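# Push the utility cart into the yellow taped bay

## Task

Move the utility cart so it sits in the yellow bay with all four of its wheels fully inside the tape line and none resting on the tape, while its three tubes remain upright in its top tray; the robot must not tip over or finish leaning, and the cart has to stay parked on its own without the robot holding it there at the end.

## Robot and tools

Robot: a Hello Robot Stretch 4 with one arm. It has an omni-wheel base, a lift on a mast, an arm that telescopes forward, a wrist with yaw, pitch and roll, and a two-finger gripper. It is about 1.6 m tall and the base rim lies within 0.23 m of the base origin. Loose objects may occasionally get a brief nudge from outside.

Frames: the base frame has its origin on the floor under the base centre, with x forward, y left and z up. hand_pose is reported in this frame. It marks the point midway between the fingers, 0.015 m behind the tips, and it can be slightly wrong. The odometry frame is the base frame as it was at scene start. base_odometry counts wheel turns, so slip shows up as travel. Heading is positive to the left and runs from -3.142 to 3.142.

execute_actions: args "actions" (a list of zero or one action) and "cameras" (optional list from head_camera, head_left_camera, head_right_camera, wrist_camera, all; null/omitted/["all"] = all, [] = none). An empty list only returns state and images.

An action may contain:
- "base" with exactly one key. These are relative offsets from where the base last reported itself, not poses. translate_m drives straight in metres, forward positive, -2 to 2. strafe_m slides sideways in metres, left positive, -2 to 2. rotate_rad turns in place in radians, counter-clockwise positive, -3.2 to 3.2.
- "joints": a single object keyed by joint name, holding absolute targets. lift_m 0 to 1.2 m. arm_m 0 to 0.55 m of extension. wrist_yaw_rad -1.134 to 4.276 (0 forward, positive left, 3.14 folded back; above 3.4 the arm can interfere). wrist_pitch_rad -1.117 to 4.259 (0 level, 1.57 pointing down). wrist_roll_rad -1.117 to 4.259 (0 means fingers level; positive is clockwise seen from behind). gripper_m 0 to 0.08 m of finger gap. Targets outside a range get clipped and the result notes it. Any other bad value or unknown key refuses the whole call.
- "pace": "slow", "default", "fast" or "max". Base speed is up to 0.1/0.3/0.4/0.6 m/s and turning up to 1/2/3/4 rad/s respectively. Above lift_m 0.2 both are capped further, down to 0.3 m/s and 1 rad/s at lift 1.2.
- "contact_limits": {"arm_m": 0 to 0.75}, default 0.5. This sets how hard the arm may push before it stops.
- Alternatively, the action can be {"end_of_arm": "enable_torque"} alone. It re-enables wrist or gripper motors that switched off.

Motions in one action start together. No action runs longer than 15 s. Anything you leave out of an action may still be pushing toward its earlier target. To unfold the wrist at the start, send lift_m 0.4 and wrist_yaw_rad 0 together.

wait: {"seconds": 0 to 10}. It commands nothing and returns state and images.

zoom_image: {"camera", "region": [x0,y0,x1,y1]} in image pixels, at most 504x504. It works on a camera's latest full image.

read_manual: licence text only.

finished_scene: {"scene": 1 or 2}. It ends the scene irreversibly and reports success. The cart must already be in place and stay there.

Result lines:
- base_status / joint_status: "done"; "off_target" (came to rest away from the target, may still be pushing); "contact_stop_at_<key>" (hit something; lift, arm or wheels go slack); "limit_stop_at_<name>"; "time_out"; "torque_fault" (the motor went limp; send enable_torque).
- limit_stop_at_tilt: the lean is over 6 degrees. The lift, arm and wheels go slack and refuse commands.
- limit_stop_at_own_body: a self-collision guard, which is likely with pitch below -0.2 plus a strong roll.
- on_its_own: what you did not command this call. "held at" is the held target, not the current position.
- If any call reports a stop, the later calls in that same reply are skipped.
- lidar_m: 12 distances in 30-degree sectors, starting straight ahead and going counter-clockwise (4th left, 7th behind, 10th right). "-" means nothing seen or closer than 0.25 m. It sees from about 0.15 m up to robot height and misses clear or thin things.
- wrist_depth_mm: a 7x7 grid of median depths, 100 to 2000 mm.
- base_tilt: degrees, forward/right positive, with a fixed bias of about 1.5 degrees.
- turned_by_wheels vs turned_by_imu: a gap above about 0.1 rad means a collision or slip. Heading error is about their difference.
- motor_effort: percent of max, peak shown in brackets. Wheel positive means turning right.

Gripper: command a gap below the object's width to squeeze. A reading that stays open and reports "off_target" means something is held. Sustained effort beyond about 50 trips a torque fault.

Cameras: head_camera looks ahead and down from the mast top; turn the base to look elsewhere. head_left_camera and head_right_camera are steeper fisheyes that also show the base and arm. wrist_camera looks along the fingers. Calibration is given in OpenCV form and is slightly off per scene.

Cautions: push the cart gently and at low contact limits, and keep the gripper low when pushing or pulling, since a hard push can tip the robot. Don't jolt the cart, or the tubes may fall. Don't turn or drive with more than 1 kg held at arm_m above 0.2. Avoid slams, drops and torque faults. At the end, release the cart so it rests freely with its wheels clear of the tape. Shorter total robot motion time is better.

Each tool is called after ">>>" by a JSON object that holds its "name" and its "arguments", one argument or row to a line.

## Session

>>> {"name": "execute_actions", "arguments": {
  "actions": []
}}

Scene clock: 0.00 s.
base_odometry: x=+0.000 y=+0.000 heading=+0.000 (m, m, rad; odometry frame)
turned_by_wheels: +0.000 (rad since the last result)
turned_by_imu: +0.000 (rad since the last result)
base_tilt: forward=+0.3 right=+0.2 (deg)
lidar_m: 1.68 1.72 0.80 0.62 0.61 1.88 1.76 2.04 0.64 0.55 0.57 0.75
base_status: not commanded
joint_positions: lift_m=+0.160 arm_m=-0.001 wrist_yaw_rad=+3.100 wrist_pitch_rad=+0.012 wrist_roll_rad=-0.003 gripper_m=+0.040
joint_status: not commanded
motor_effort: lift_m=+19 arm_m=+0 wrist_yaw_rad=+0 wrist_pitch_rad=-8 wrist_roll_rad=+0 gripper_m=+2 wheel_0=+1 wheel_1=+0 wheel_2=+0 (%)
hand_pose: x=-0.0387 y=+0.0962 z=+0.3352 quat_wxyz=(+0.021, -0.006, -0.001, +1.000) (m; base frame)
wrist_depth_mm: - 136 - - - - - / - 123 185 - - - - / - 129 190 - - - - / 137 138 - - - - - / 1618 1921 - 1808 1921 - - / 1042 1098 147 1160 147 1138 1118 / 778 - - 842 - - 798
pictures: head_camera, head_left_camera, head_right_camera, wrist_camera
camera_calibration (this result's frames):
wrist_camera: T_world_to_cam=[[0.0528932, 0.998599, 0.0012711, -0.0953434], [0.0423891, -0.000973499, -0.999101, 0.391177], [-0.9977, 0.0528995, -0.0423812, 0.120988], [0, 0, 0, 1]] pos_world=[0.109171, 0.0891904, 0.396074]
Images, in order (width x height): head_camera 420x560, head_left_camera 420x672, head_right_camera 420x672, wrist_camera 616x392.

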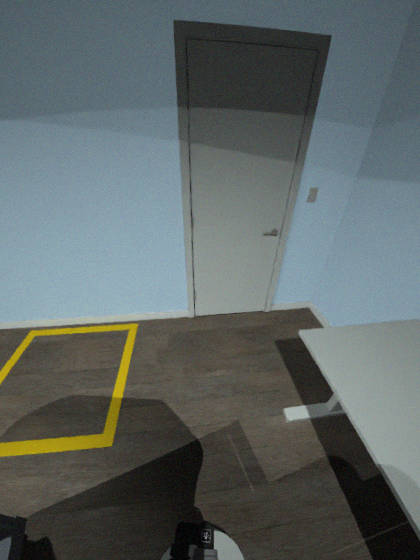

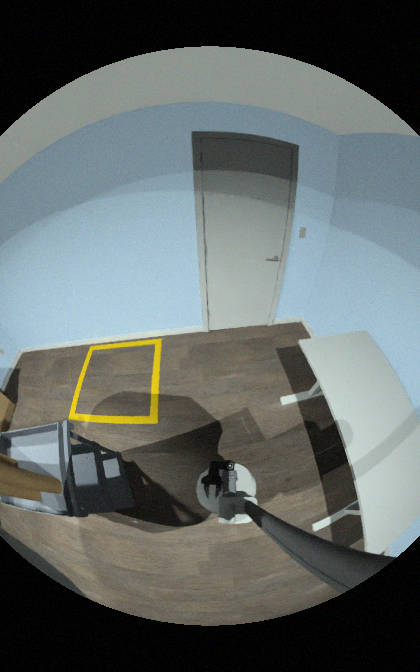

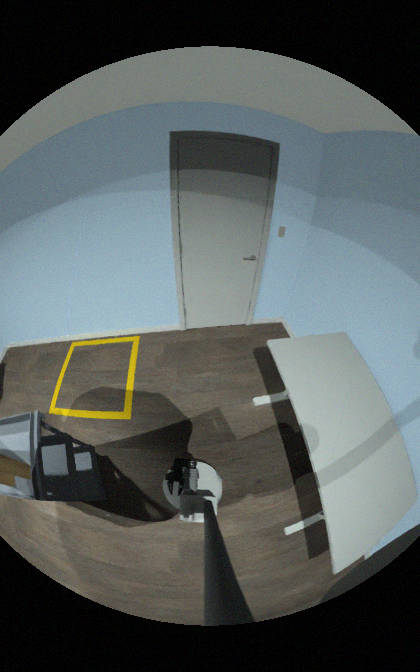

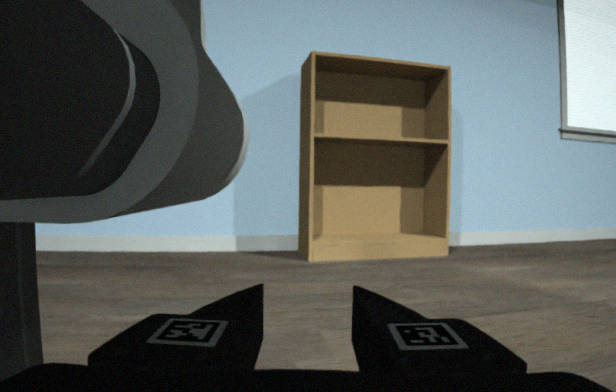

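>>> {"name": "zoom_image", "arguments": {
  "camera": "head_camera",
  "region": [0, 300, 200, 500]
}}

>>> {"name": "zoom_image", "arguments": {
  "camera": "head_left_camera",
  "region": [0, 320, 220, 560]
}}

Region (0, 300, 200, 500) of head_camera's 420x560 image, scaled by 2.520, with more detail than that image has.

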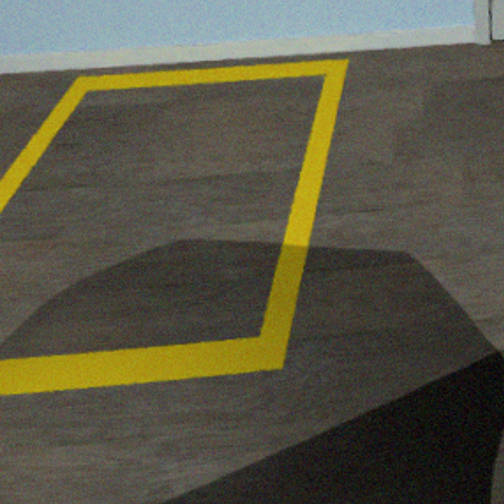

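Region (0, 320, 220, 560) of head_left_camera's 420x672 image, scaled by 2.100, with more detail than that image has; it fills the left 462 columns of this view, and the rest is white.

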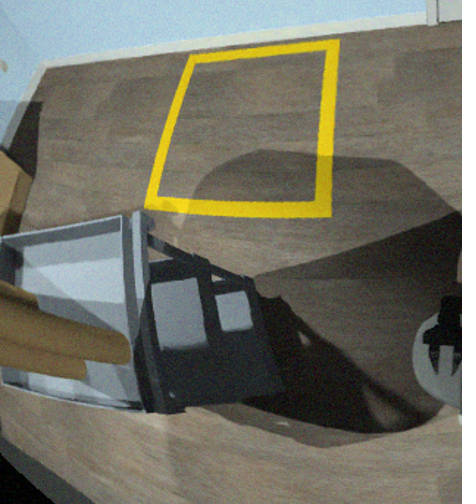

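>>> {"name": "zoom_image", "arguments": {
  "camera": "head_left_camera",
  "region": [0, 400, 150, 540]
}}

Region (0, 400, 150, 540) of head_left_camera's 420x672 image, scaled by 3.360, with more detail than that image has; it fills the top 470 rows of this view, and the rest is white.

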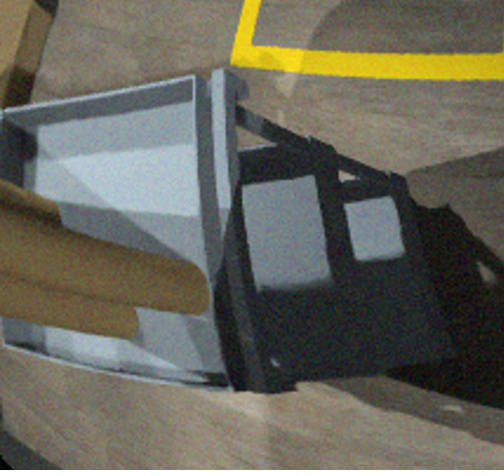

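>>> {"name": "execute_actions", "arguments": {
  "actions": [
    {"base": {"rotate_rad": 1.68}, "joints": {"lift_m": 0.46, "wrist_yaw_rad": 0.0, "wrist_pitch_rad": 0.0, "wrist_roll_rad": 0.0, "gripper_m": 0.08}, "pace": "fast"}
  ]
}}

Scene clock: 12.23 s.
base_odometry: x=+0.000 y=+0.000 heading=+1.680 (m, m, rad; odometry frame)
turned_by_wheels: +1.680 (rad since the last result)
turned_by_imu: +1.655 (rad since the last result)
base_tilt: forward=+0.3 right=+0.2 (deg)
lidar_m: 0.61 0.78 1.80 1.72 0.87 0.60 0.54 0.59 0.79 1.66 1.76 0.73
base_status: done
joint_positions: lift_m=+0.460 arm_m=-0.001 wrist_yaw_rad=+0.000 wrist_pitch_rad=+0.003 wrist_roll_rad=+0.000 gripper_m=+0.080
joint_status: all done
motor_effort: lift_m=+22(24) arm_m=+0(0) wrist_yaw_rad=-1(7) wrist_pitch_rad=-8(11) wrist_roll_rad=+2(0) gripper_m=+3(5) wheel_0=-3(13) wheel_1=-2(11) wheel_2=-1(12) (%)
hand_pose: x=+0.3828 y=-0.0873 z=+0.6373 quat_wxyz=(+1.000, +0.000, +0.001, +0.000) (m; base frame)
wrist_depth_mm: - 384 421 - - - - / - 433 469 500 530 - - / - 554 699 699 683 - - / - - - - - - - / - 946 1042 1025 - - - / - 436 480 525 544 - 1921 / - - 477 535 353 - -
pictures: head_camera, head_left_camera, head_right_camera, wrist_camera
camera_calibration (this result's frames):
wrist_camera: T_world_to_cam=[[-0.0108191, -0.999941, -0.00107699, -0.083389], [-0.0328238, 0.00143161, -0.99946, 0.704179], [0.999403, -0.0107779, -0.0328373, -0.212115], [0, 0, 0, 1]] pos_world=[0.2342, -0.0866784, 0.696744]
Images, in order (width x height): head_camera 420x560, head_left_camera 420x672, head_right_camera 420x672, wrist_camera 616x392.

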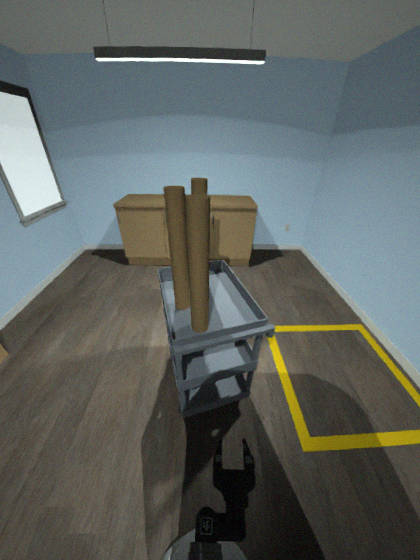

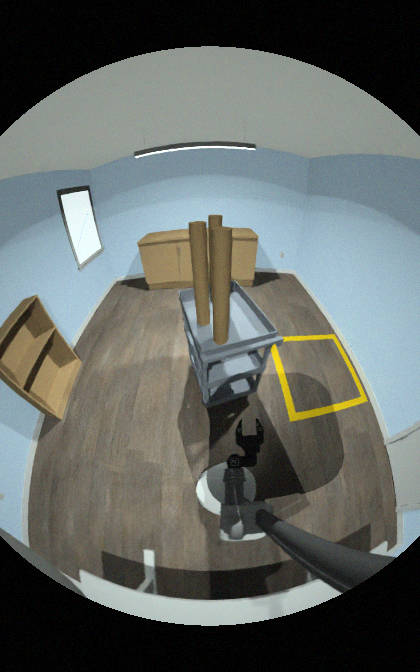

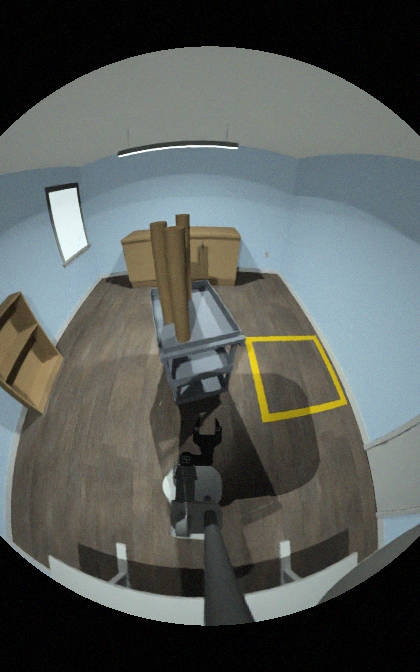

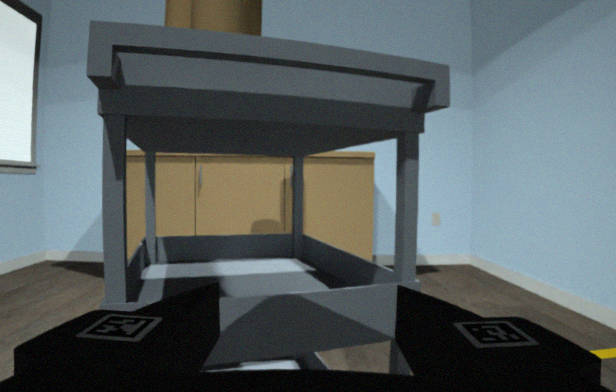

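>>> {"name": "execute_actions", "arguments": {
  "actions": []
}}

Scene clock: 12.80 s.
base_odometry: x=+0.000 y=+0.000 heading=+1.680 (m, m, rad; odometry frame)
turned_by_wheels: +0.000 (rad since the last result)
turned_by_imu: +0.000 (rad since the last result)
base_tilt: forward=+0.3 right=+0.2 (deg)
lidar_m: 0.57 0.79 1.81 1.75 0.85 0.62 0.58 0.60 0.82 1.67 1.77 0.75
base_status: done
joint_positions: lift_m=+0.460 arm_m=-0.001 wrist_yaw_rad=+0.000 wrist_pitch_rad=+0.003 wrist_roll_rad=+0.000 gripper_m=+0.080
joint_status: all done
motor_effort: lift_m=+22(24) arm_m=+0(0) wrist_yaw_rad=-1(7) wrist_pitch_rad=-8(11) wrist_roll_rad=+1(0) gripper_m=+4(5) wheel_0=-3(13) wheel_1=-2(11) wheel_2=-1(12) (%)
hand_pose: x=+0.3828 y=-0.0873 z=+0.6373 quat_wxyz=(+1.000, +0.000, +0.001, +0.000) (m; base frame)
wrist_depth_mm: - 387 421 - - - - / - 433 466 500 530 - - / - 554 699 699 676 - - / - - - - - - - / - 946 1025 1042 - - - / - 436 480 521 544 - 1921 / - - 480 539 355 - -
pictures: head_camera, head_left_camera, head_right_camera, wrist_camera
camera_calibration (this result's frames):
wrist_camera: T_world_to_cam=[[-0.0108197, -0.999941, -0.0010771, -0.0833889], [-0.0328238, 0.00143175, -0.99946, 0.704179], [0.999403, -0.0107785, -0.0328373, -0.212115], [0, 0, 0, 1]] pos_world=[0.2342, -0.0866784, 0.696744]
Images, in order (width x height): head_camera 420x560, head_left_camera 420x672, head_right_camera 420x672, wrist_camera 616x392.

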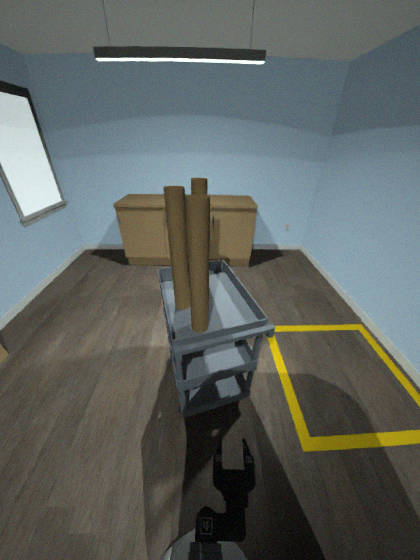

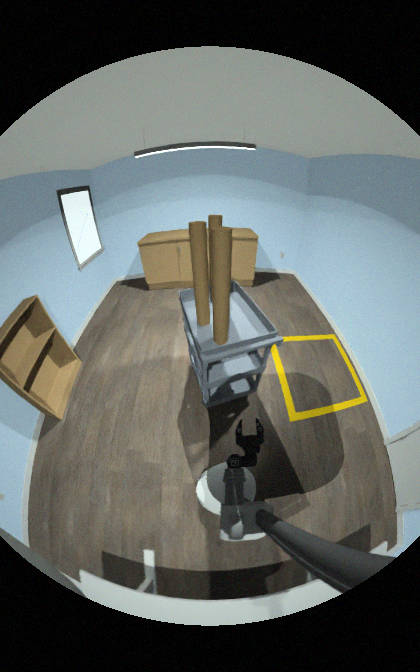

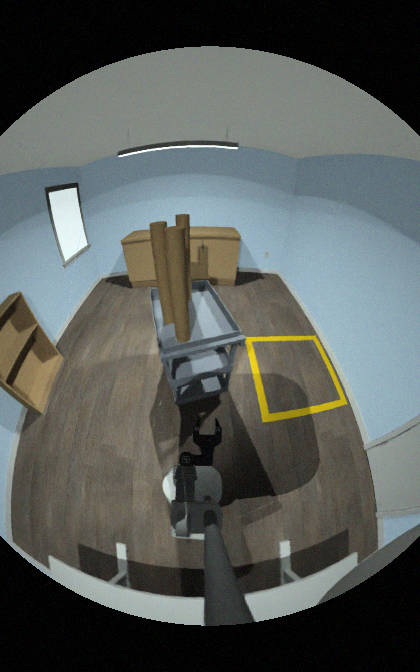

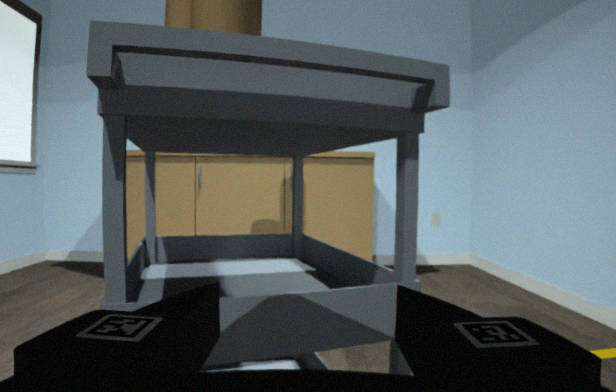

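>>> {"name": "execute_actions", "arguments": {
  "actions": [
    {"base":{"strafe_m":-0.16},"joints":{"arm_m":0.2,"lift_m":0.46,"gripper_m":0.08},"pace":"fast"}
  ],
  "cameras": ["head_camera","wrist_camera"]
}}

Scene clock: 14.57 s.
base_odometry: x=+0.159 y=+0.017 heading=+1.680 (m, m, rad; odometry frame)
turned_by_wheels: +0.000 (rad since the last result)
turned_by_imu: +0.000 (rad since the last result)
base_tilt: forward=+0.3 right=+0.1 (deg)
lidar_m: 0.65 0.64 1.98 1.90 0.87 0.61 0.57 0.60 0.79 1.52 1.58 2.11
base_status: done
joint_positions: lift_m=+0.460 arm_m=+0.199 wrist_yaw_rad=+0.000 wrist_pitch_rad=+0.003 wrist_roll_rad=+0.000 gripper_m=+0.080
joint_status: all done
motor_effort: lift_m=+22(23) arm_m=+8(8) wrist_yaw_rad=-1(1) wrist_pitch_rad=-7(8) wrist_roll_rad=-1(2) gripper_m=+3(5) wheel_0=+2(12) wheel_1=-1(13) wheel_2=+0(4) (%)
hand_pose: x=+0.5822 y=-0.0874 z=+0.6374 quat_wxyz=(+1.000, +0.000, +0.001, +0.000) (m; base frame)
wrist_depth_mm: 291 310 336 336 - - 1863 / 298 319 345 364 - - 1863 / 699 715 723 - - - 1921 / - - - - - - 1921 / 809 891 917 - - - 1863 / 640 615 580 585 1808 - 1756 / - - 345 373 732 - -
pictures: head_camera, wrist_camera
camera_calibration (this result's frames):
wrist_camera: T_world_to_cam=[[-0.0110716, -0.999938, -0.0011709, -0.0810787], [-0.0326755, 0.00153214, -0.999465, 0.71072], [0.999405, -0.0110274, -0.0326904, -0.411471], [0, 0, 0, 1]] pos_world=[0.433551, -0.0867, 0.696794]
Images, in order (width x height): head_camera 420x560, wrist_camera 616x392.

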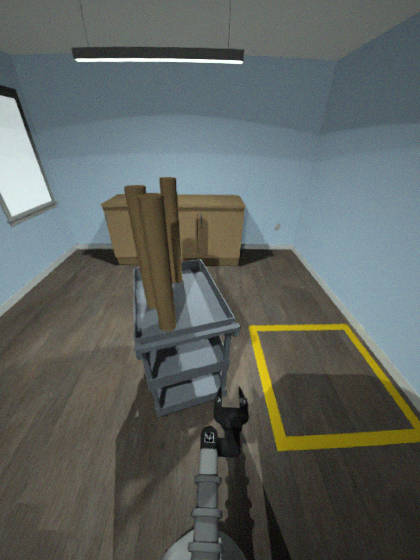

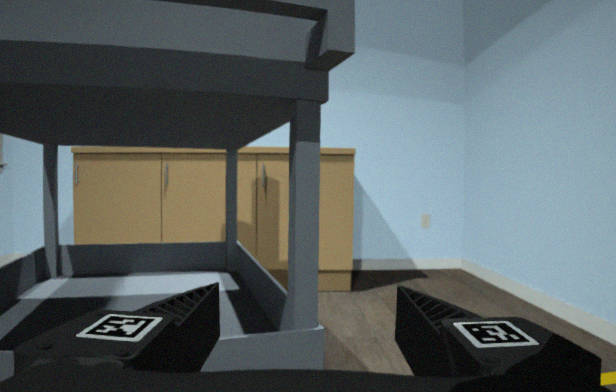

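>>> {"name": "execute_actions", "arguments": {
  "actions": [
    {"base":{"translate_m":0.105},"joints":{"arm_m":0.35,"lift_m":0.46,"gripper_m":0.08},"pace":"default"}
  ],
  "cameras": ["head_camera","wrist_camera"]
}}

Scene clock: 17.40 s.
base_odometry: x=+0.147 y=+0.122 heading=+1.680 (m, m, rad; odometry frame)
turned_by_wheels: +0.001 (rad since the last result)
turned_by_imu: -0.001 (rad since the last result)
base_tilt: forward=+0.3 right=+0.1 (deg)
lidar_m: 0.55 0.56 1.96 1.88 1.03 0.72 0.67 0.69 1.61 1.53 1.58 2.11
base_status: done
joint_positions: lift_m=+0.460 arm_m=+0.349 wrist_yaw_rad=+0.000 wrist_pitch_rad=+0.003 wrist_roll_rad=+0.000 gripper_m=+0.080
joint_status: all done
motor_effort: lift_m=+22(22) arm_m=+8(8) wrist_yaw_rad=+0(1) wrist_pitch_rad=-6(7) wrist_roll_rad=+1(2) gripper_m=+4(6) wheel_0=+5(6) wheel_1=+3(9) wheel_2=-2(9) (%)
hand_pose: x=+0.7322 y=-0.0874 z=+0.6374 quat_wxyz=(+1.000, +0.000, +0.001, +0.000) (m; base frame)
wrist_depth_mm: 200 203 195 120 - - 1863 / 298 304 309 121 - - 1863 / - - - 121 - - 1863 / - - - 122 - - 1863 / - - - 123 - - 1921 / 591 615 160 124 1863 - 1756 / - - 145 124 723 - -
pictures: head_camera, wrist_camera
camera_calibration (this result's frames):
wrist_camera: T_world_to_cam=[[-0.010972, -0.999939, -0.00117144, -0.0794693], [-0.0326638, 0.00152929, -0.999465, 0.715616], [0.999406, -0.0109278, -0.0326786, -0.561395], [0, 0, 0, 1]] pos_world=[0.583564, -0.0866936, 0.696794]
Images, in order (width x height): head_camera 420x560, wrist_camera 616x392.

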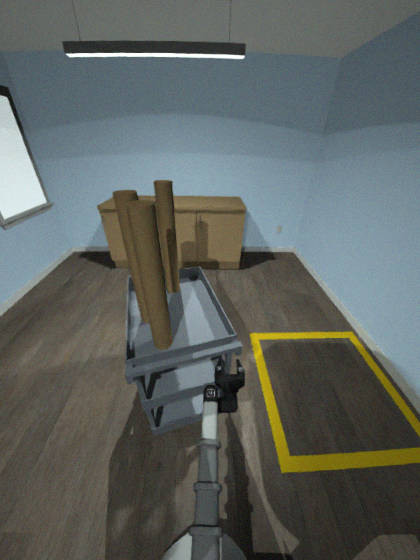

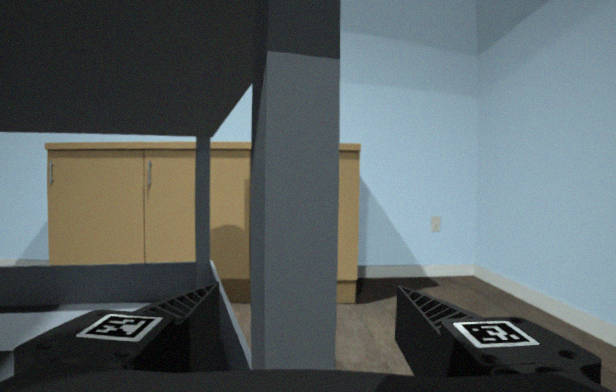

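>>> {"name": "execute_actions", "arguments": {
  "actions": [
    {"base":{"strafe_m":-0.25},"joints":{"arm_m":0.37,"lift_m":0.46,"gripper_m":0.08},"pace":"slow"}
  ],
  "cameras": ["head_camera","wrist_camera"]
}}

Scene clock: 21.30 s.
base_odometry: x=+0.396 y=+0.149 heading=+1.681 (m, m, rad; odometry frame)
turned_by_wheels: +0.001 (rad since the last result)
turned_by_imu: +0.003 (rad since the last result)
base_tilt: forward=+0.2 right=+0.2 (deg)
lidar_m: 0.47 0.44 2.26 2.15 0.99 0.71 0.66 0.69 1.36 1.27 1.35 1.75
base_status: done
joint_positions: lift_m=+0.460 arm_m=+0.369 wrist_yaw_rad=+0.002 wrist_pitch_rad=+0.003 wrist_roll_rad=+0.000 gripper_m=+0.080
joint_status: all done
motor_effort: lift_m=+22(21) arm_m=+7(10) wrist_yaw_rad=-7(24) wrist_pitch_rad=-8(7) wrist_roll_rad=+1(2) gripper_m=+3(4) wheel_0=+8(16) wheel_1=-1(8) wheel_2=+4(7) (%)
hand_pose: x=+0.7525 y=-0.0870 z=+0.6374 quat_wxyz=(+1.000, +0.000, +0.001, +0.001) (m; base frame)
wrist_depth_mm: 200 203 111 - - - 1537 / 297 306 112 - - - 1576 / - - 112 - - - 1576 / - - 113 - - - 1576 / - - 114 - - - 1537 / 554 539 114 1808 1863 1808 1537 / - - 115 1366 723 - -
pictures: head_camera, wrist_camera
camera_calibration (this result's frames):
wrist_camera: T_world_to_cam=[[-0.00894805, -0.999959, -0.0011708, -0.0803412], [-0.0326495, 0.00146238, -0.999466, 0.716265], [0.999427, -0.00890504, -0.0326613, -0.581519], [0, 0, 0, 1]] pos_world=[0.603852, -0.0865638, 0.696795]
Images, in order (width x height): head_camera 420x560, wrist_camera 616x392.

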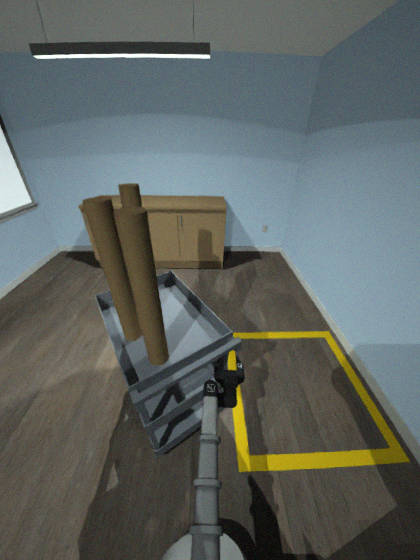

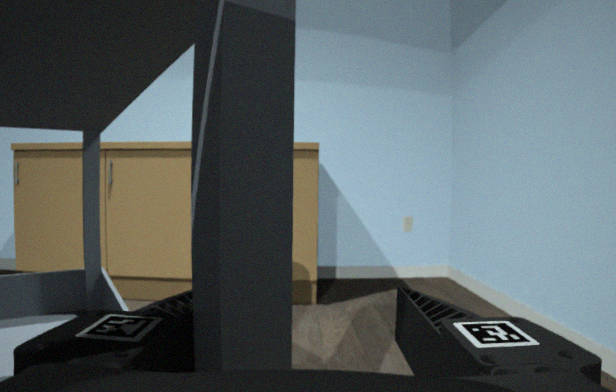

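>>> {"name": "zoom_image", "arguments": {
  "camera": "head_camera",
  "region": [70, 250, 280, 480]
}}

Region (70, 250, 280, 480) of head_camera's 420x560 image, scaled by 2.191, with more detail than that image has; it fills the left 460 columns of this view, and the rest is white.

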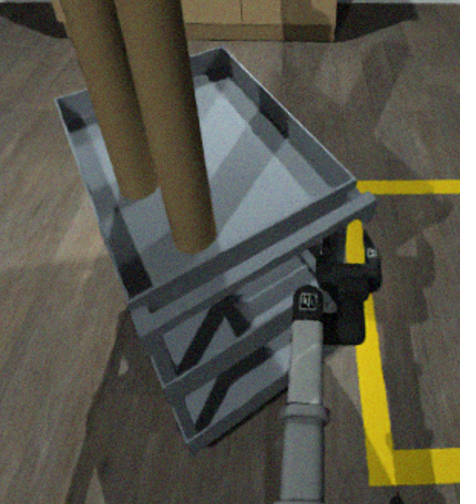

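>>> {"name": "zoom_image", "arguments": {
  "camera": "head_camera",
  "region": [210, 310, 420, 500]
}}

Region (210, 310, 420, 500) of head_camera's 420x560 image, scaled by 2.400, with more detail than that image has; it fills the top 456 rows of this view, and the rest is white.

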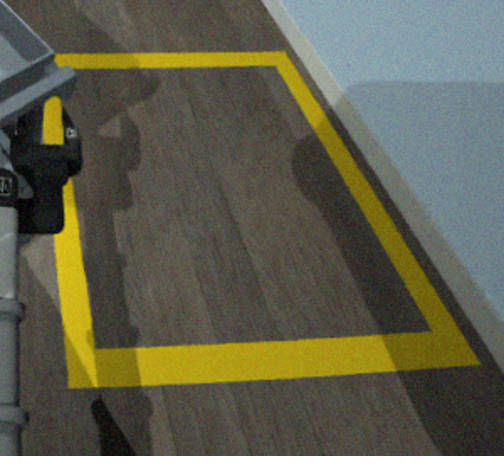

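>>> {"name": "execute_actions", "arguments": {
  "actions": [
    {"base":{"strafe_m":-0.4},"joints":{"arm_m":0.38,"lift_m":0.445,"gripper_m":0.08},"pace":"slow"}
  ],
  "cameras": ["head_camera","wrist_camera"]
}}

Scene clock: 34.43 s.
base_odometry: x=+0.793 y=+0.194 heading=+1.682 (m, m, rad; odometry frame)
turned_by_wheels: +0.001 (rad since the last result)
turned_by_imu: +0.003 (rad since the last result)
base_tilt: forward=+0.3 right=+0.2 (deg)
lidar_m: 0.30 0.31 0.75 2.55 0.99 0.69 0.63 1.36 0.93 0.85 0.92 1.23
base_status: done
joint_positions: lift_m=+0.445 arm_m=+0.379 wrist_yaw_rad=+0.004 wrist_pitch_rad=+0.001 wrist_roll_rad=+0.001 gripper_m=+0.080
joint_status: all done
motor_effort: lift_m=+13(20) arm_m=+7(10) wrist_yaw_rad=-11(18) wrist_pitch_rad=-2(10) wrist_roll_rad=-1(1) gripper_m=+3(0) wheel_0=+11(18) wheel_1=-3(6) wheel_2=+4(2) (%)
hand_pose: x=+0.7627 y=-0.0866 z=+0.6235 quat_wxyz=(+1.000, +0.000, +0.000, +0.002) (m; base frame)
wrist_depth_mm: - - 116 - - 1464 1042 / - - 116 - - 1499 1060 / - - 116 - - 1499 1078 / - - 116 - - 1499 1060 / - - 117 - - 1464 1078 / - 1921 118 1808 1863 1229 1025 / - - 117 1366 715 - -
pictures: head_camera, wrist_camera
camera_calibration (this result's frames):
wrist_camera: T_world_to_cam=[[-0.00740208, -0.999971, -0.00189611, -0.0806652], [-0.0309225, 0.00212416, -0.99952, 0.701478], [0.999494, -0.00733989, -0.0309373, -0.593144], [0, 0, 0, 1]] pos_world=[0.613939, -0.0865065, 0.682638]
Images, in order (width x height): head_camera 420x560, wrist_camera 616x392.

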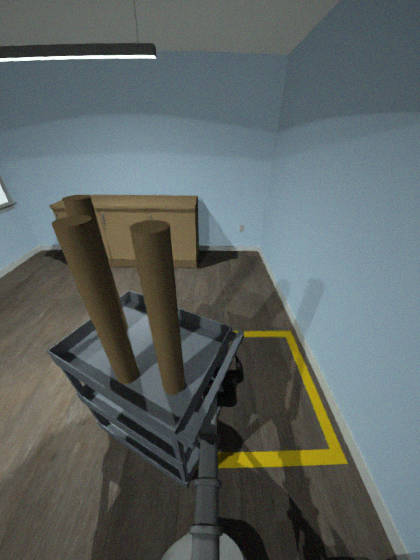

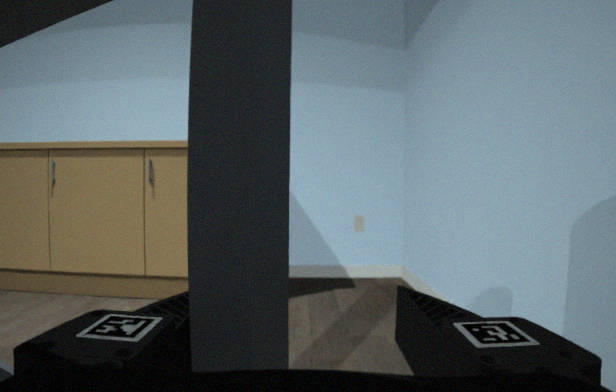

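>>> {"name": "zoom_image", "arguments": {
  "camera": "head_camera",
  "region": [30, 270, 280, 530]
}}

>>> {"name": "execute_actions", "arguments": {
  "actions": [],
  "cameras": ["head_left_camera","head_camera"]
}}

Region (30, 270, 280, 530) of head_camera's 420x560 image, scaled by 1.938, with more detail than that image has; it fills the left 485 columns of this view, and the rest is white.

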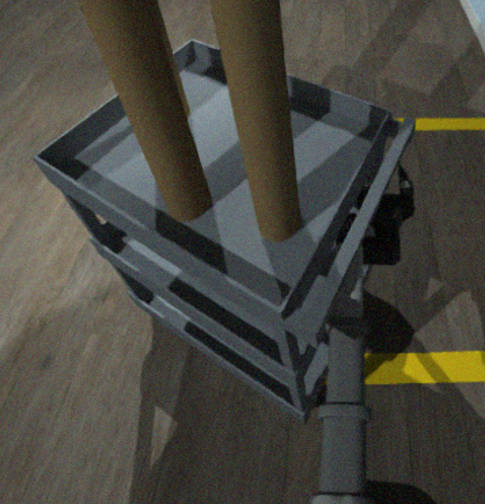

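Scene clock: 34.53 s.
base_odometry: x=+0.793 y=+0.194 heading=+1.682 (m, m, rad; odometry frame)
turned_by_wheels: +0.000 (rad since the last result)
turned_by_imu: +0.000 (rad since the last result)
base_tilt: forward=+0.4 right=+0.2 (deg)
lidar_m: 0.33 0.34 0.75 2.53 0.96 0.69 0.64 1.38 0.93 0.87 0.93 1.21
base_status: done
joint_positions: lift_m=+0.445 arm_m=+0.379 wrist_yaw_rad=+0.004 wrist_pitch_rad=+0.001 wrist_roll_rad=+0.001 gripper_m=+0.080
joint_status: all done
motor_effort: lift_m=+13(20) arm_m=+7(10) wrist_yaw_rad=-11(18) wrist_pitch_rad=-2(10) wrist_roll_rad=-3(1) gripper_m=+3(0) wheel_0=+11(18) wheel_1=-3(6) wheel_2=+4(2) (%)
hand_pose: x=+0.7627 y=-0.0866 z=+0.6235 quat_wxyz=(+1.000, +0.000, +0.000, +0.002) (m; base frame)
wrist_depth_mm: - - 116 - - 1464 1042 / - - 116 - - 1499 1078 / - - 116 - - 1499 1078 / - - 116 - - 1537 1060 / - - 117 - - 1499 1078 / - 1863 118 1808 1808 1229 1042 / - - 117 1336 723 - -
pictures: head_camera, head_left_camera
Images, in order (width x height): head_camera 420x560, head_left_camera 420x672.

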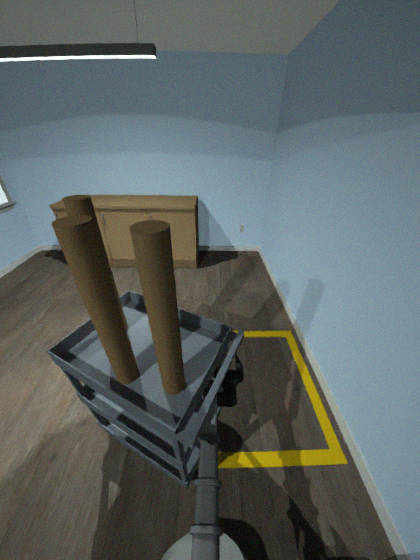

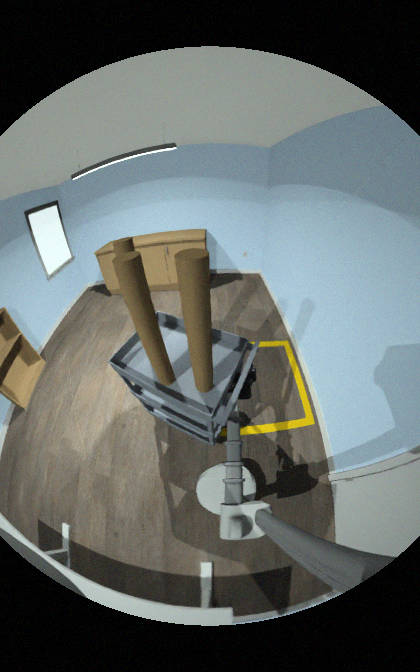

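>>> {"name": "zoom_image", "arguments": {
  "camera": "head_camera",
  "region": [200, 310, 380, 490]
}}

Region (200, 310, 380, 490) of head_camera's 420x560 image, scaled by 2.800, with more detail than that image has.

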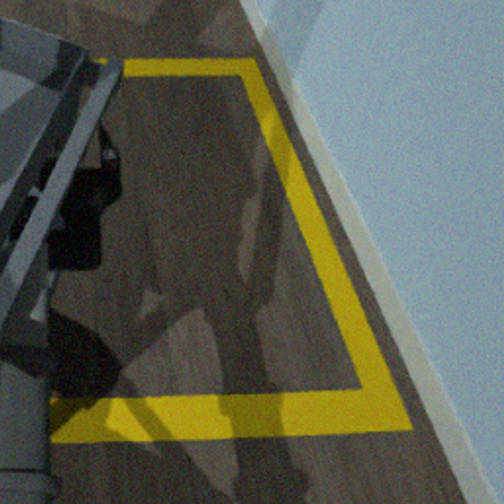

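>>> {"name": "execute_actions", "arguments": {
  "actions": [
    {"base":{"translate_m":-0.10},"joints":{"arm_m":0.0,"lift_m":0.445,"gripper_m":0.08},"pace":"default"}
  ],
  "cameras": ["head_camera","wrist_camera"]
}}

Scene clock: 41.67 s.
base_odometry: x=+0.804 y=+0.094 heading=+1.681 (m, m, rad; odometry frame)
turned_by_wheels: -0.001 (rad since the last result)
turned_by_imu: -0.002 (rad since the last result)
base_tilt: forward=+0.4 right=+0.2 (deg)
lidar_m: 0.39 0.44 2.66 2.54 0.82 0.56 0.56 1.37 0.92 0.83 0.93 1.25
base_status: done
joint_positions: lift_m=+0.445 arm_m=+0.001 wrist_yaw_rad=+0.000 wrist_pitch_rad=+0.003 wrist_roll_rad=+0.000 gripper_m=+0.080
joint_status: all done
motor_effort: lift_m=+14(14) arm_m=-8(9) wrist_yaw_rad=+0(11) wrist_pitch_rad=-8(8) wrist_roll_rad=+1(2) gripper_m=+1(5) wheel_0=-4(11) wheel_1=-3(6) wheel_2=+1(16) (%)
hand_pose: x=+0.3850 y=-0.0874 z=+0.6230 quat_wxyz=(+1.000, +0.000, +0.001, +0.000) (m; base frame)
wrist_depth_mm: 240 286 370 - - 1499 1078 / 334 347 410 554 - 1537 1098 / 627 - - - - 1537 1078 / - - - - - 1537 1098 / 798 809 - - - 1499 1078 / 559 585 424 1661 1808 1229 1042 / - - 402 1336 715 - -
pictures: head_camera, wrist_camera
camera_calibration (this result's frames):
wrist_camera: T_world_to_cam=[[-0.0112482, -0.999936, -0.0014847, -0.0830524], [-0.0327001, 0.00185184, -0.999463, 0.689971], [0.999402, -0.0111936, -0.0327188, -0.214858], [0, 0, 0, 1]] pos_world=[0.236358, -0.0867298, 0.682447]
Images, in order (width x height): head_camera 420x560, wrist_camera 616x392.

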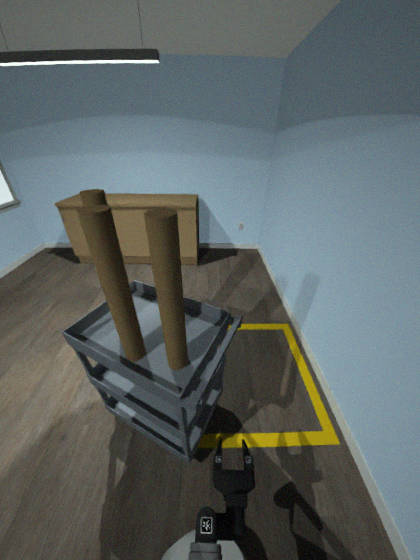

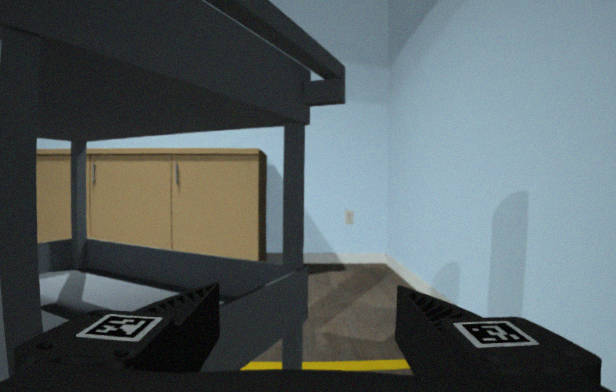

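>>> {"name": "zoom_image", "arguments": {
  "camera": "head_camera",
  "region": [130, 340, 290, 520]
}}

Region (130, 340, 290, 520) of head_camera's 420x560 image, scaled by 2.800, with more detail than that image has.

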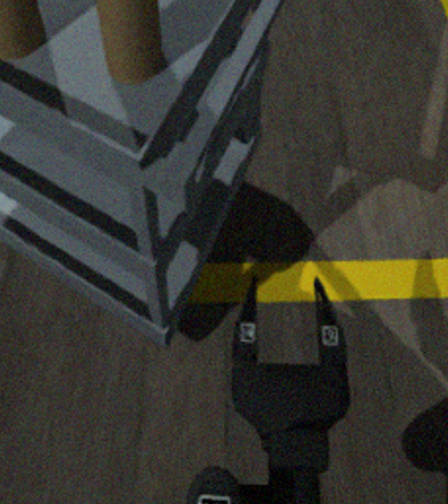

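>>> {"name": "execute_actions", "arguments": {
  "actions": [
    {"base":{"strafe_m":0.185},"joints":{"arm_m":0.0,"lift_m":0.445,"gripper_m":0.08},"pace":"default"}
  ],
  "cameras": ["head_camera","wrist_camera"]
}}

Scene clock: 44.03 s.
base_odometry: x=+0.620 y=+0.074 heading=+1.682 (m, m, rad; odometry frame)
turned_by_wheels: +0.000 (rad since the last result)
turned_by_imu: -0.001 (rad since the last result)
base_tilt: forward=+0.3 right=+0.3 (deg)
lidar_m: 0.41 0.55 2.45 2.37 0.84 0.60 0.54 0.59 1.14 1.05 1.11 0.41
base_status: done
joint_positions: lift_m=+0.445 arm_m=+0.001 wrist_yaw_rad=+0.000 wrist_pitch_rad=+0.003 wrist_roll_rad=+0.000 gripper_m=+0.080
joint_status: all done
motor_effort: lift_m=+14(15) arm_m=-8(9) wrist_yaw_rad=+0(1) wrist_pitch_rad=-7(7) wrist_roll_rad=+1(0) gripper_m=+2(3) wheel_0=-2(11) wheel_1=+3(12) wheel_2=+0(1) (%)
hand_pose: x=+0.3850 y=-0.0874 z=+0.6230 quat_wxyz=(+1.000, +0.000, +0.001, +0.000) (m; base frame)
wrist_depth_mm: 282 252 233 210 357 1661 1308 / 340 347 355 211 452 1708 1308 / - 820 - 213 - 1863 1336 / - - - 216 - 1863 1336 / - 820 788 217 - 1863 1336 / 597 580 554 220 449 1537 1255 / - - 413 221 232 - -
pictures: head_camera, wrist_camera
camera_calibration (this result's frames):
wrist_camera: T_world_to_cam=[[-0.0111633, -0.999937, -0.00148476, -0.083067], [-0.0327, 0.00184912, -0.999464, 0.68996], [0.999403, -0.0111088, -0.0327186, -0.214859], [0, 0, 0, 1]] pos_world=[0.236365, -0.0867244, 0.682437]
Images, in order (width x height): head_camera 420x560, wrist_camera 616x392.

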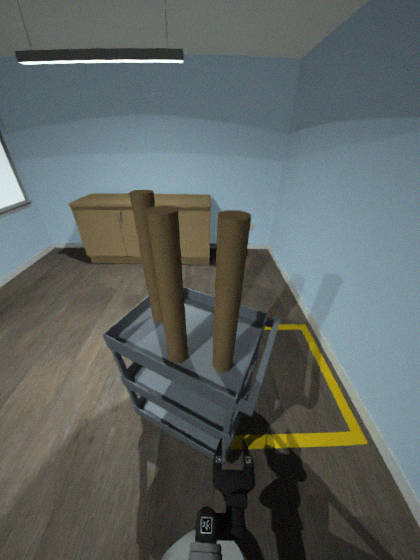

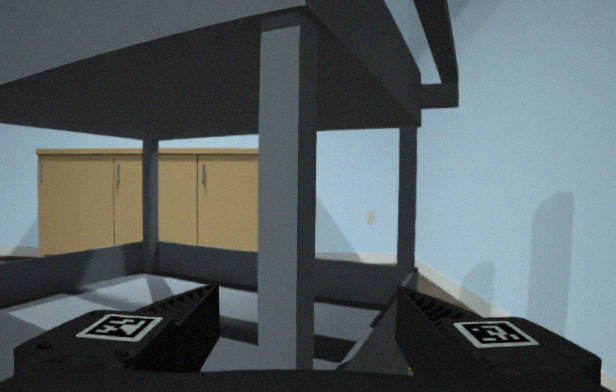

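>>> {"name": "execute_actions", "arguments": {
  "actions": [
    {"base":{"translate_m":0.10},"joints":{"arm_m":0.03,"lift_m":0.445,"gripper_m":0.08},"pace":"default"}
  ],
  "cameras": ["head_camera","wrist_camera"]
}}

Scene clock: 46.17 s.
base_odometry: x=+0.609 y=+0.173 heading=+1.682 (m, m, rad; odometry frame)
turned_by_wheels: +0.001 (rad since the last result)
turned_by_imu: -0.001 (rad since the last result)
base_tilt: forward=+0.3 right=+0.2 (deg)
lidar_m: 0.31 0.42 2.46 2.37 0.99 0.71 0.64 0.68 1.12 1.06 1.10 0.30
base_status: done
joint_positions: lift_m=+0.445 arm_m=+0.029 wrist_yaw_rad=+0.000 wrist_pitch_rad=+0.003 wrist_roll_rad=+0.000 gripper_m=+0.080
joint_status: all done
motor_effort: lift_m=+14(14) arm_m=+8(8) wrist_yaw_rad=+0(1) wrist_pitch_rad=-7(7) wrist_roll_rad=-1(0) gripper_m=+1(3) wheel_0=+4(9) wheel_1=+4(8) wheel_2=-2(11) (%)
hand_pose: x=+0.4122 y=-0.0874 z=+0.6230 quat_wxyz=(+1.000, +0.000, +0.001, +0.000) (m; base frame)
wrist_depth_mm: 229 233 - - 236 1576 1281 / 342 349 - 353 347 1537 1336 / - 707 - - - 1863 1308 / - - - - - 1863 1336 / - 715 - - - 1808 1336 / 559 580 - 539 508 1464 1255 / - - - 445 210 - -
pictures: head_camera, wrist_camera
camera_calibration (this result's frames):
wrist_camera: T_world_to_cam=[[-0.0111276, -0.999937, -0.00148471, -0.0827708], [-0.0327001, 0.00184791, -0.999463, 0.690846], [0.999403, -0.0110731, -0.0327186, -0.242015], [0, 0, 0, 1]] pos_world=[0.263541, -0.0867221, 0.682434]
Images, in order (width x height): head_camera 420x560, wrist_camera 616x392.

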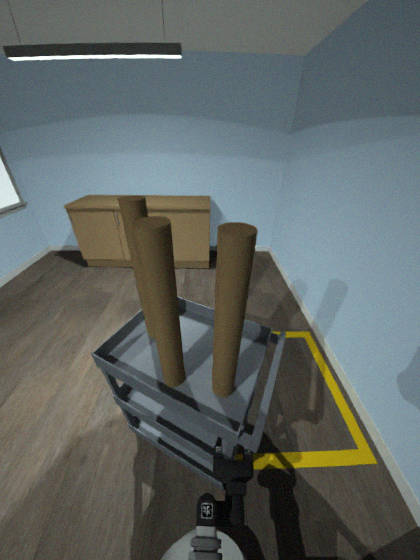

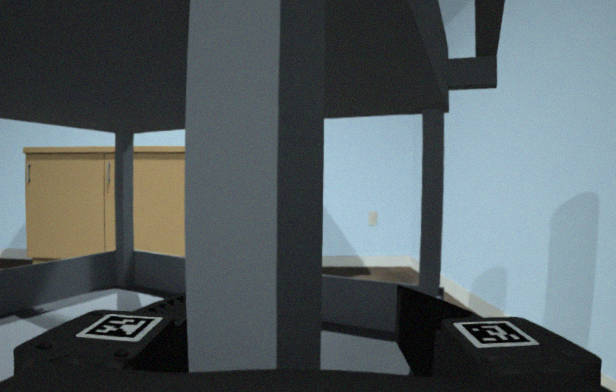

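>>> {"name": "execute_actions", "arguments": {
  "actions": [
    {"base":{"strafe_m":-0.35},"joints":{"arm_m":0.28,"lift_m":0.445,"gripper_m":0.08},"pace":"slow"}
  ],
  "cameras": ["head_camera","wrist_camera"]
}}

Scene clock: 50.97 s.
base_odometry: x=+0.957 y=+0.212 heading=+1.683 (m, m, rad; odometry frame)
turned_by_wheels: +0.001 (rad since the last result)
turned_by_imu: +0.001 (rad since the last result)
base_tilt: forward=+0.3 right=+0.2 (deg)
lidar_m: 0.53 0.54 0.69 2.70 0.97 0.69 0.69 1.03 0.76 0.70 0.74 1.00
base_status: done
joint_positions: lift_m=+0.445 arm_m=+0.279 wrist_yaw_rad=+0.003 wrist_pitch_rad=+0.003 wrist_roll_rad=+0.000 gripper_m=+0.080
joint_status: all done
motor_effort: lift_m=+14(15) arm_m=+6(12) wrist_yaw_rad=-8(18) wrist_pitch_rad=-7(8) wrist_roll_rad=+1(1) gripper_m=+1(1) wheel_0=+8(15) wheel_1=-4(7) wheel_2=+4(3) (%)
hand_pose: x=+0.6627 y=-0.0869 z=+0.6230 quat_wxyz=(+1.000, +0.000, +0.001, +0.001) (m; base frame)
wrist_depth_mm: 233 229 - - - 1205 854 / 345 351 - - - 1205 854 / - - - - - 1229 866 / - - - - - 1205 866 / - - - - - 1205 866 / 473 488 - - 1863 976 831 / - - - 1430 715 - -
pictures: head_camera, wrist_camera
camera_calibration (this result's frames):
wrist_camera: T_world_to_cam=[[-0.00864913, -0.999962, -0.00144034, -0.0811284], [-0.0324944, 0.00172069, -0.99947, 0.698937], [0.999434, -0.00859775, -0.0325081, -0.49227], [0, 0, 0, 1]] pos_world=[0.514002, -0.0865604, 0.682447]
Images, in order (width x height): head_camera 420x560, wrist_camera 616x392.

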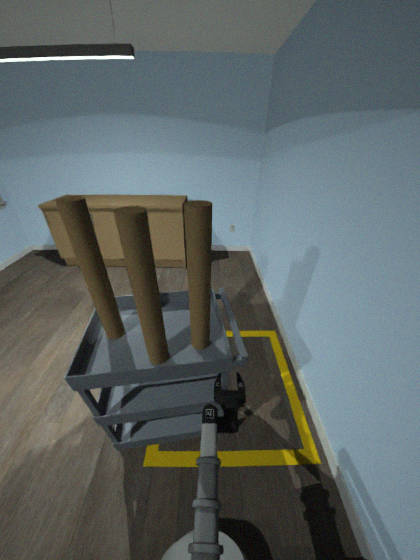

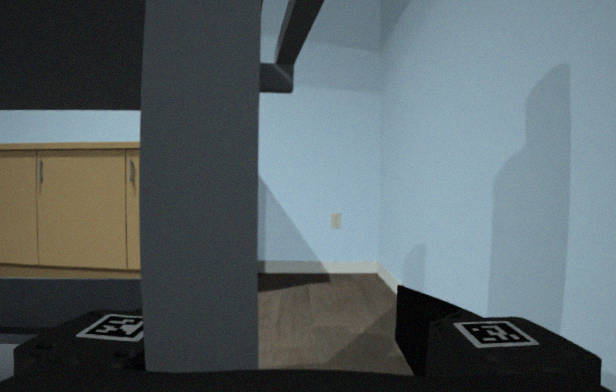

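>>> {"name": "zoom_image", "arguments": {
  "camera": "head_camera",
  "region": [50, 270, 340, 490]
}}

Region (50, 270, 340, 490) of head_camera's 420x560 image, scaled by 1.738, with more detail than that image has; it fills the top 382 rows of this view, and the rest is white.

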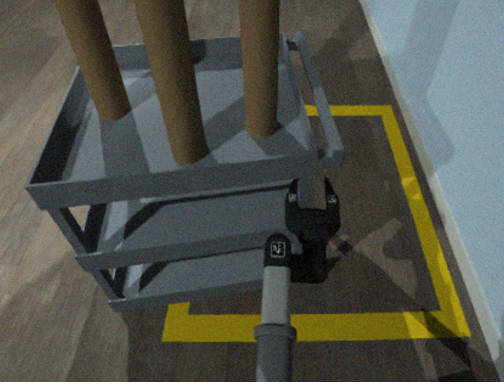

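>>> {"name": "execute_actions", "arguments": {
  "actions": [
    {"base":{"strafe_m":-0.38},"joints":{"arm_m":0.46,"lift_m":0.445,"gripper_m":0.08},"pace":"slow"}
  ],
  "cameras": ["head_camera","head_left_camera","wrist_camera"]
}}

Scene clock: 57.70 s.
base_odometry: x=+1.334 y=+0.255 heading=+1.683 (m, m, rad; odometry frame)
turned_by_wheels: +0.001 (rad since the last result)
turned_by_imu: +0.003 (rad since the last result)
base_tilt: forward=+0.4 right=+0.2 (deg)
lidar_m: 0.57 0.50 3.27 3.09 0.95 0.83 1.39 0.52 0.34 0.30 0.36 0.49
base_status: done
joint_positions: lift_m=+0.445 arm_m=+0.459 wrist_yaw_rad=+0.003 wrist_pitch_rad=+0.003 wrist_roll_rad=+0.000 gripper_m=+0.080
joint_status: all done
motor_effort: lift_m=+14(14) arm_m=+7(11) wrist_yaw_rad=-8(19) wrist_pitch_rad=-7(7) wrist_roll_rad=+1(1) gripper_m=+1(1) wheel_0=+7(16) wheel_1=-4(6) wheel_2=+6(6) (%)
hand_pose: x=+0.8426 y=-0.0869 z=+0.6230 quat_wxyz=(+1.000, +0.000, +0.001, +0.001) (m; base frame)
wrist_depth_mm: 235 259 - - 960 496 359 / 349 - - - 976 496 364 / 1921 1921 - - 976 504 366 / 1921 1863 - - 976 508 364 / 1921 1921 - - 960 500 366 / 410 - - 1921 946 404 359 / - - - 1430 492 - -
pictures: head_camera, head_left_camera, wrist_camera
camera_calibration (this result's frames):
wrist_camera: T_world_to_cam=[[-0.00851969, -0.999963, -0.00144021, -0.0796535], [-0.0324985, 0.00171639, -0.99947, 0.704787], [0.999435, -0.00846838, -0.032512, -0.672135], [0, 0, 0, 1]] pos_world=[0.693982, -0.0865521, 0.682447]
Images, in order (width x height): head_camera 420x560, head_left_camera 420x672, wrist_camera 616x392.

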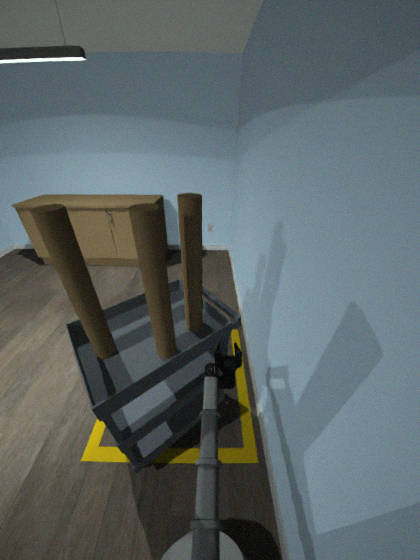

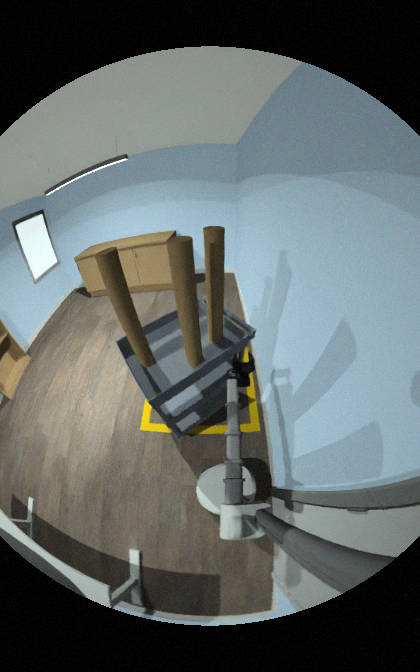

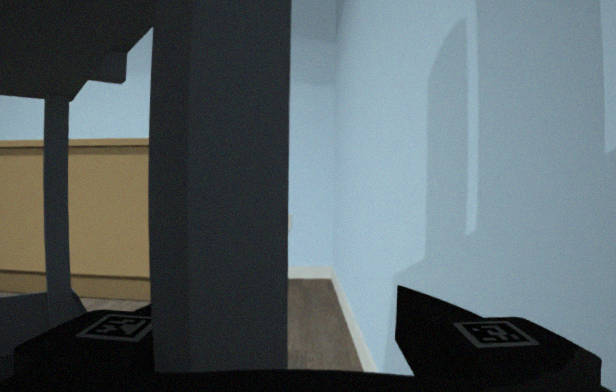

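>>> {"name": "zoom_image", "arguments": {
  "camera": "head_camera",
  "region": [50, 270, 290, 490]
}}

Region (50, 270, 290, 490) of head_camera's 420x560 image, scaled by 2.100, with more detail than that image has; it fills the top 462 rows of this view, and the rest is white.

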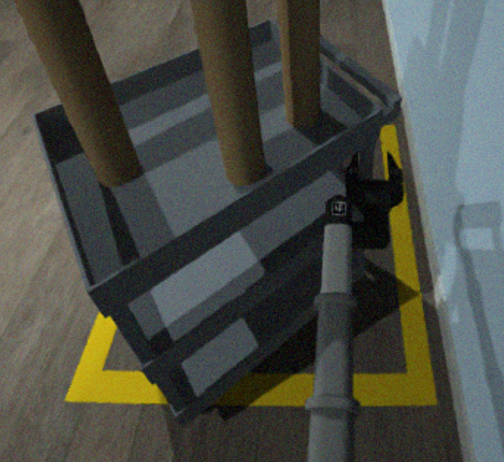

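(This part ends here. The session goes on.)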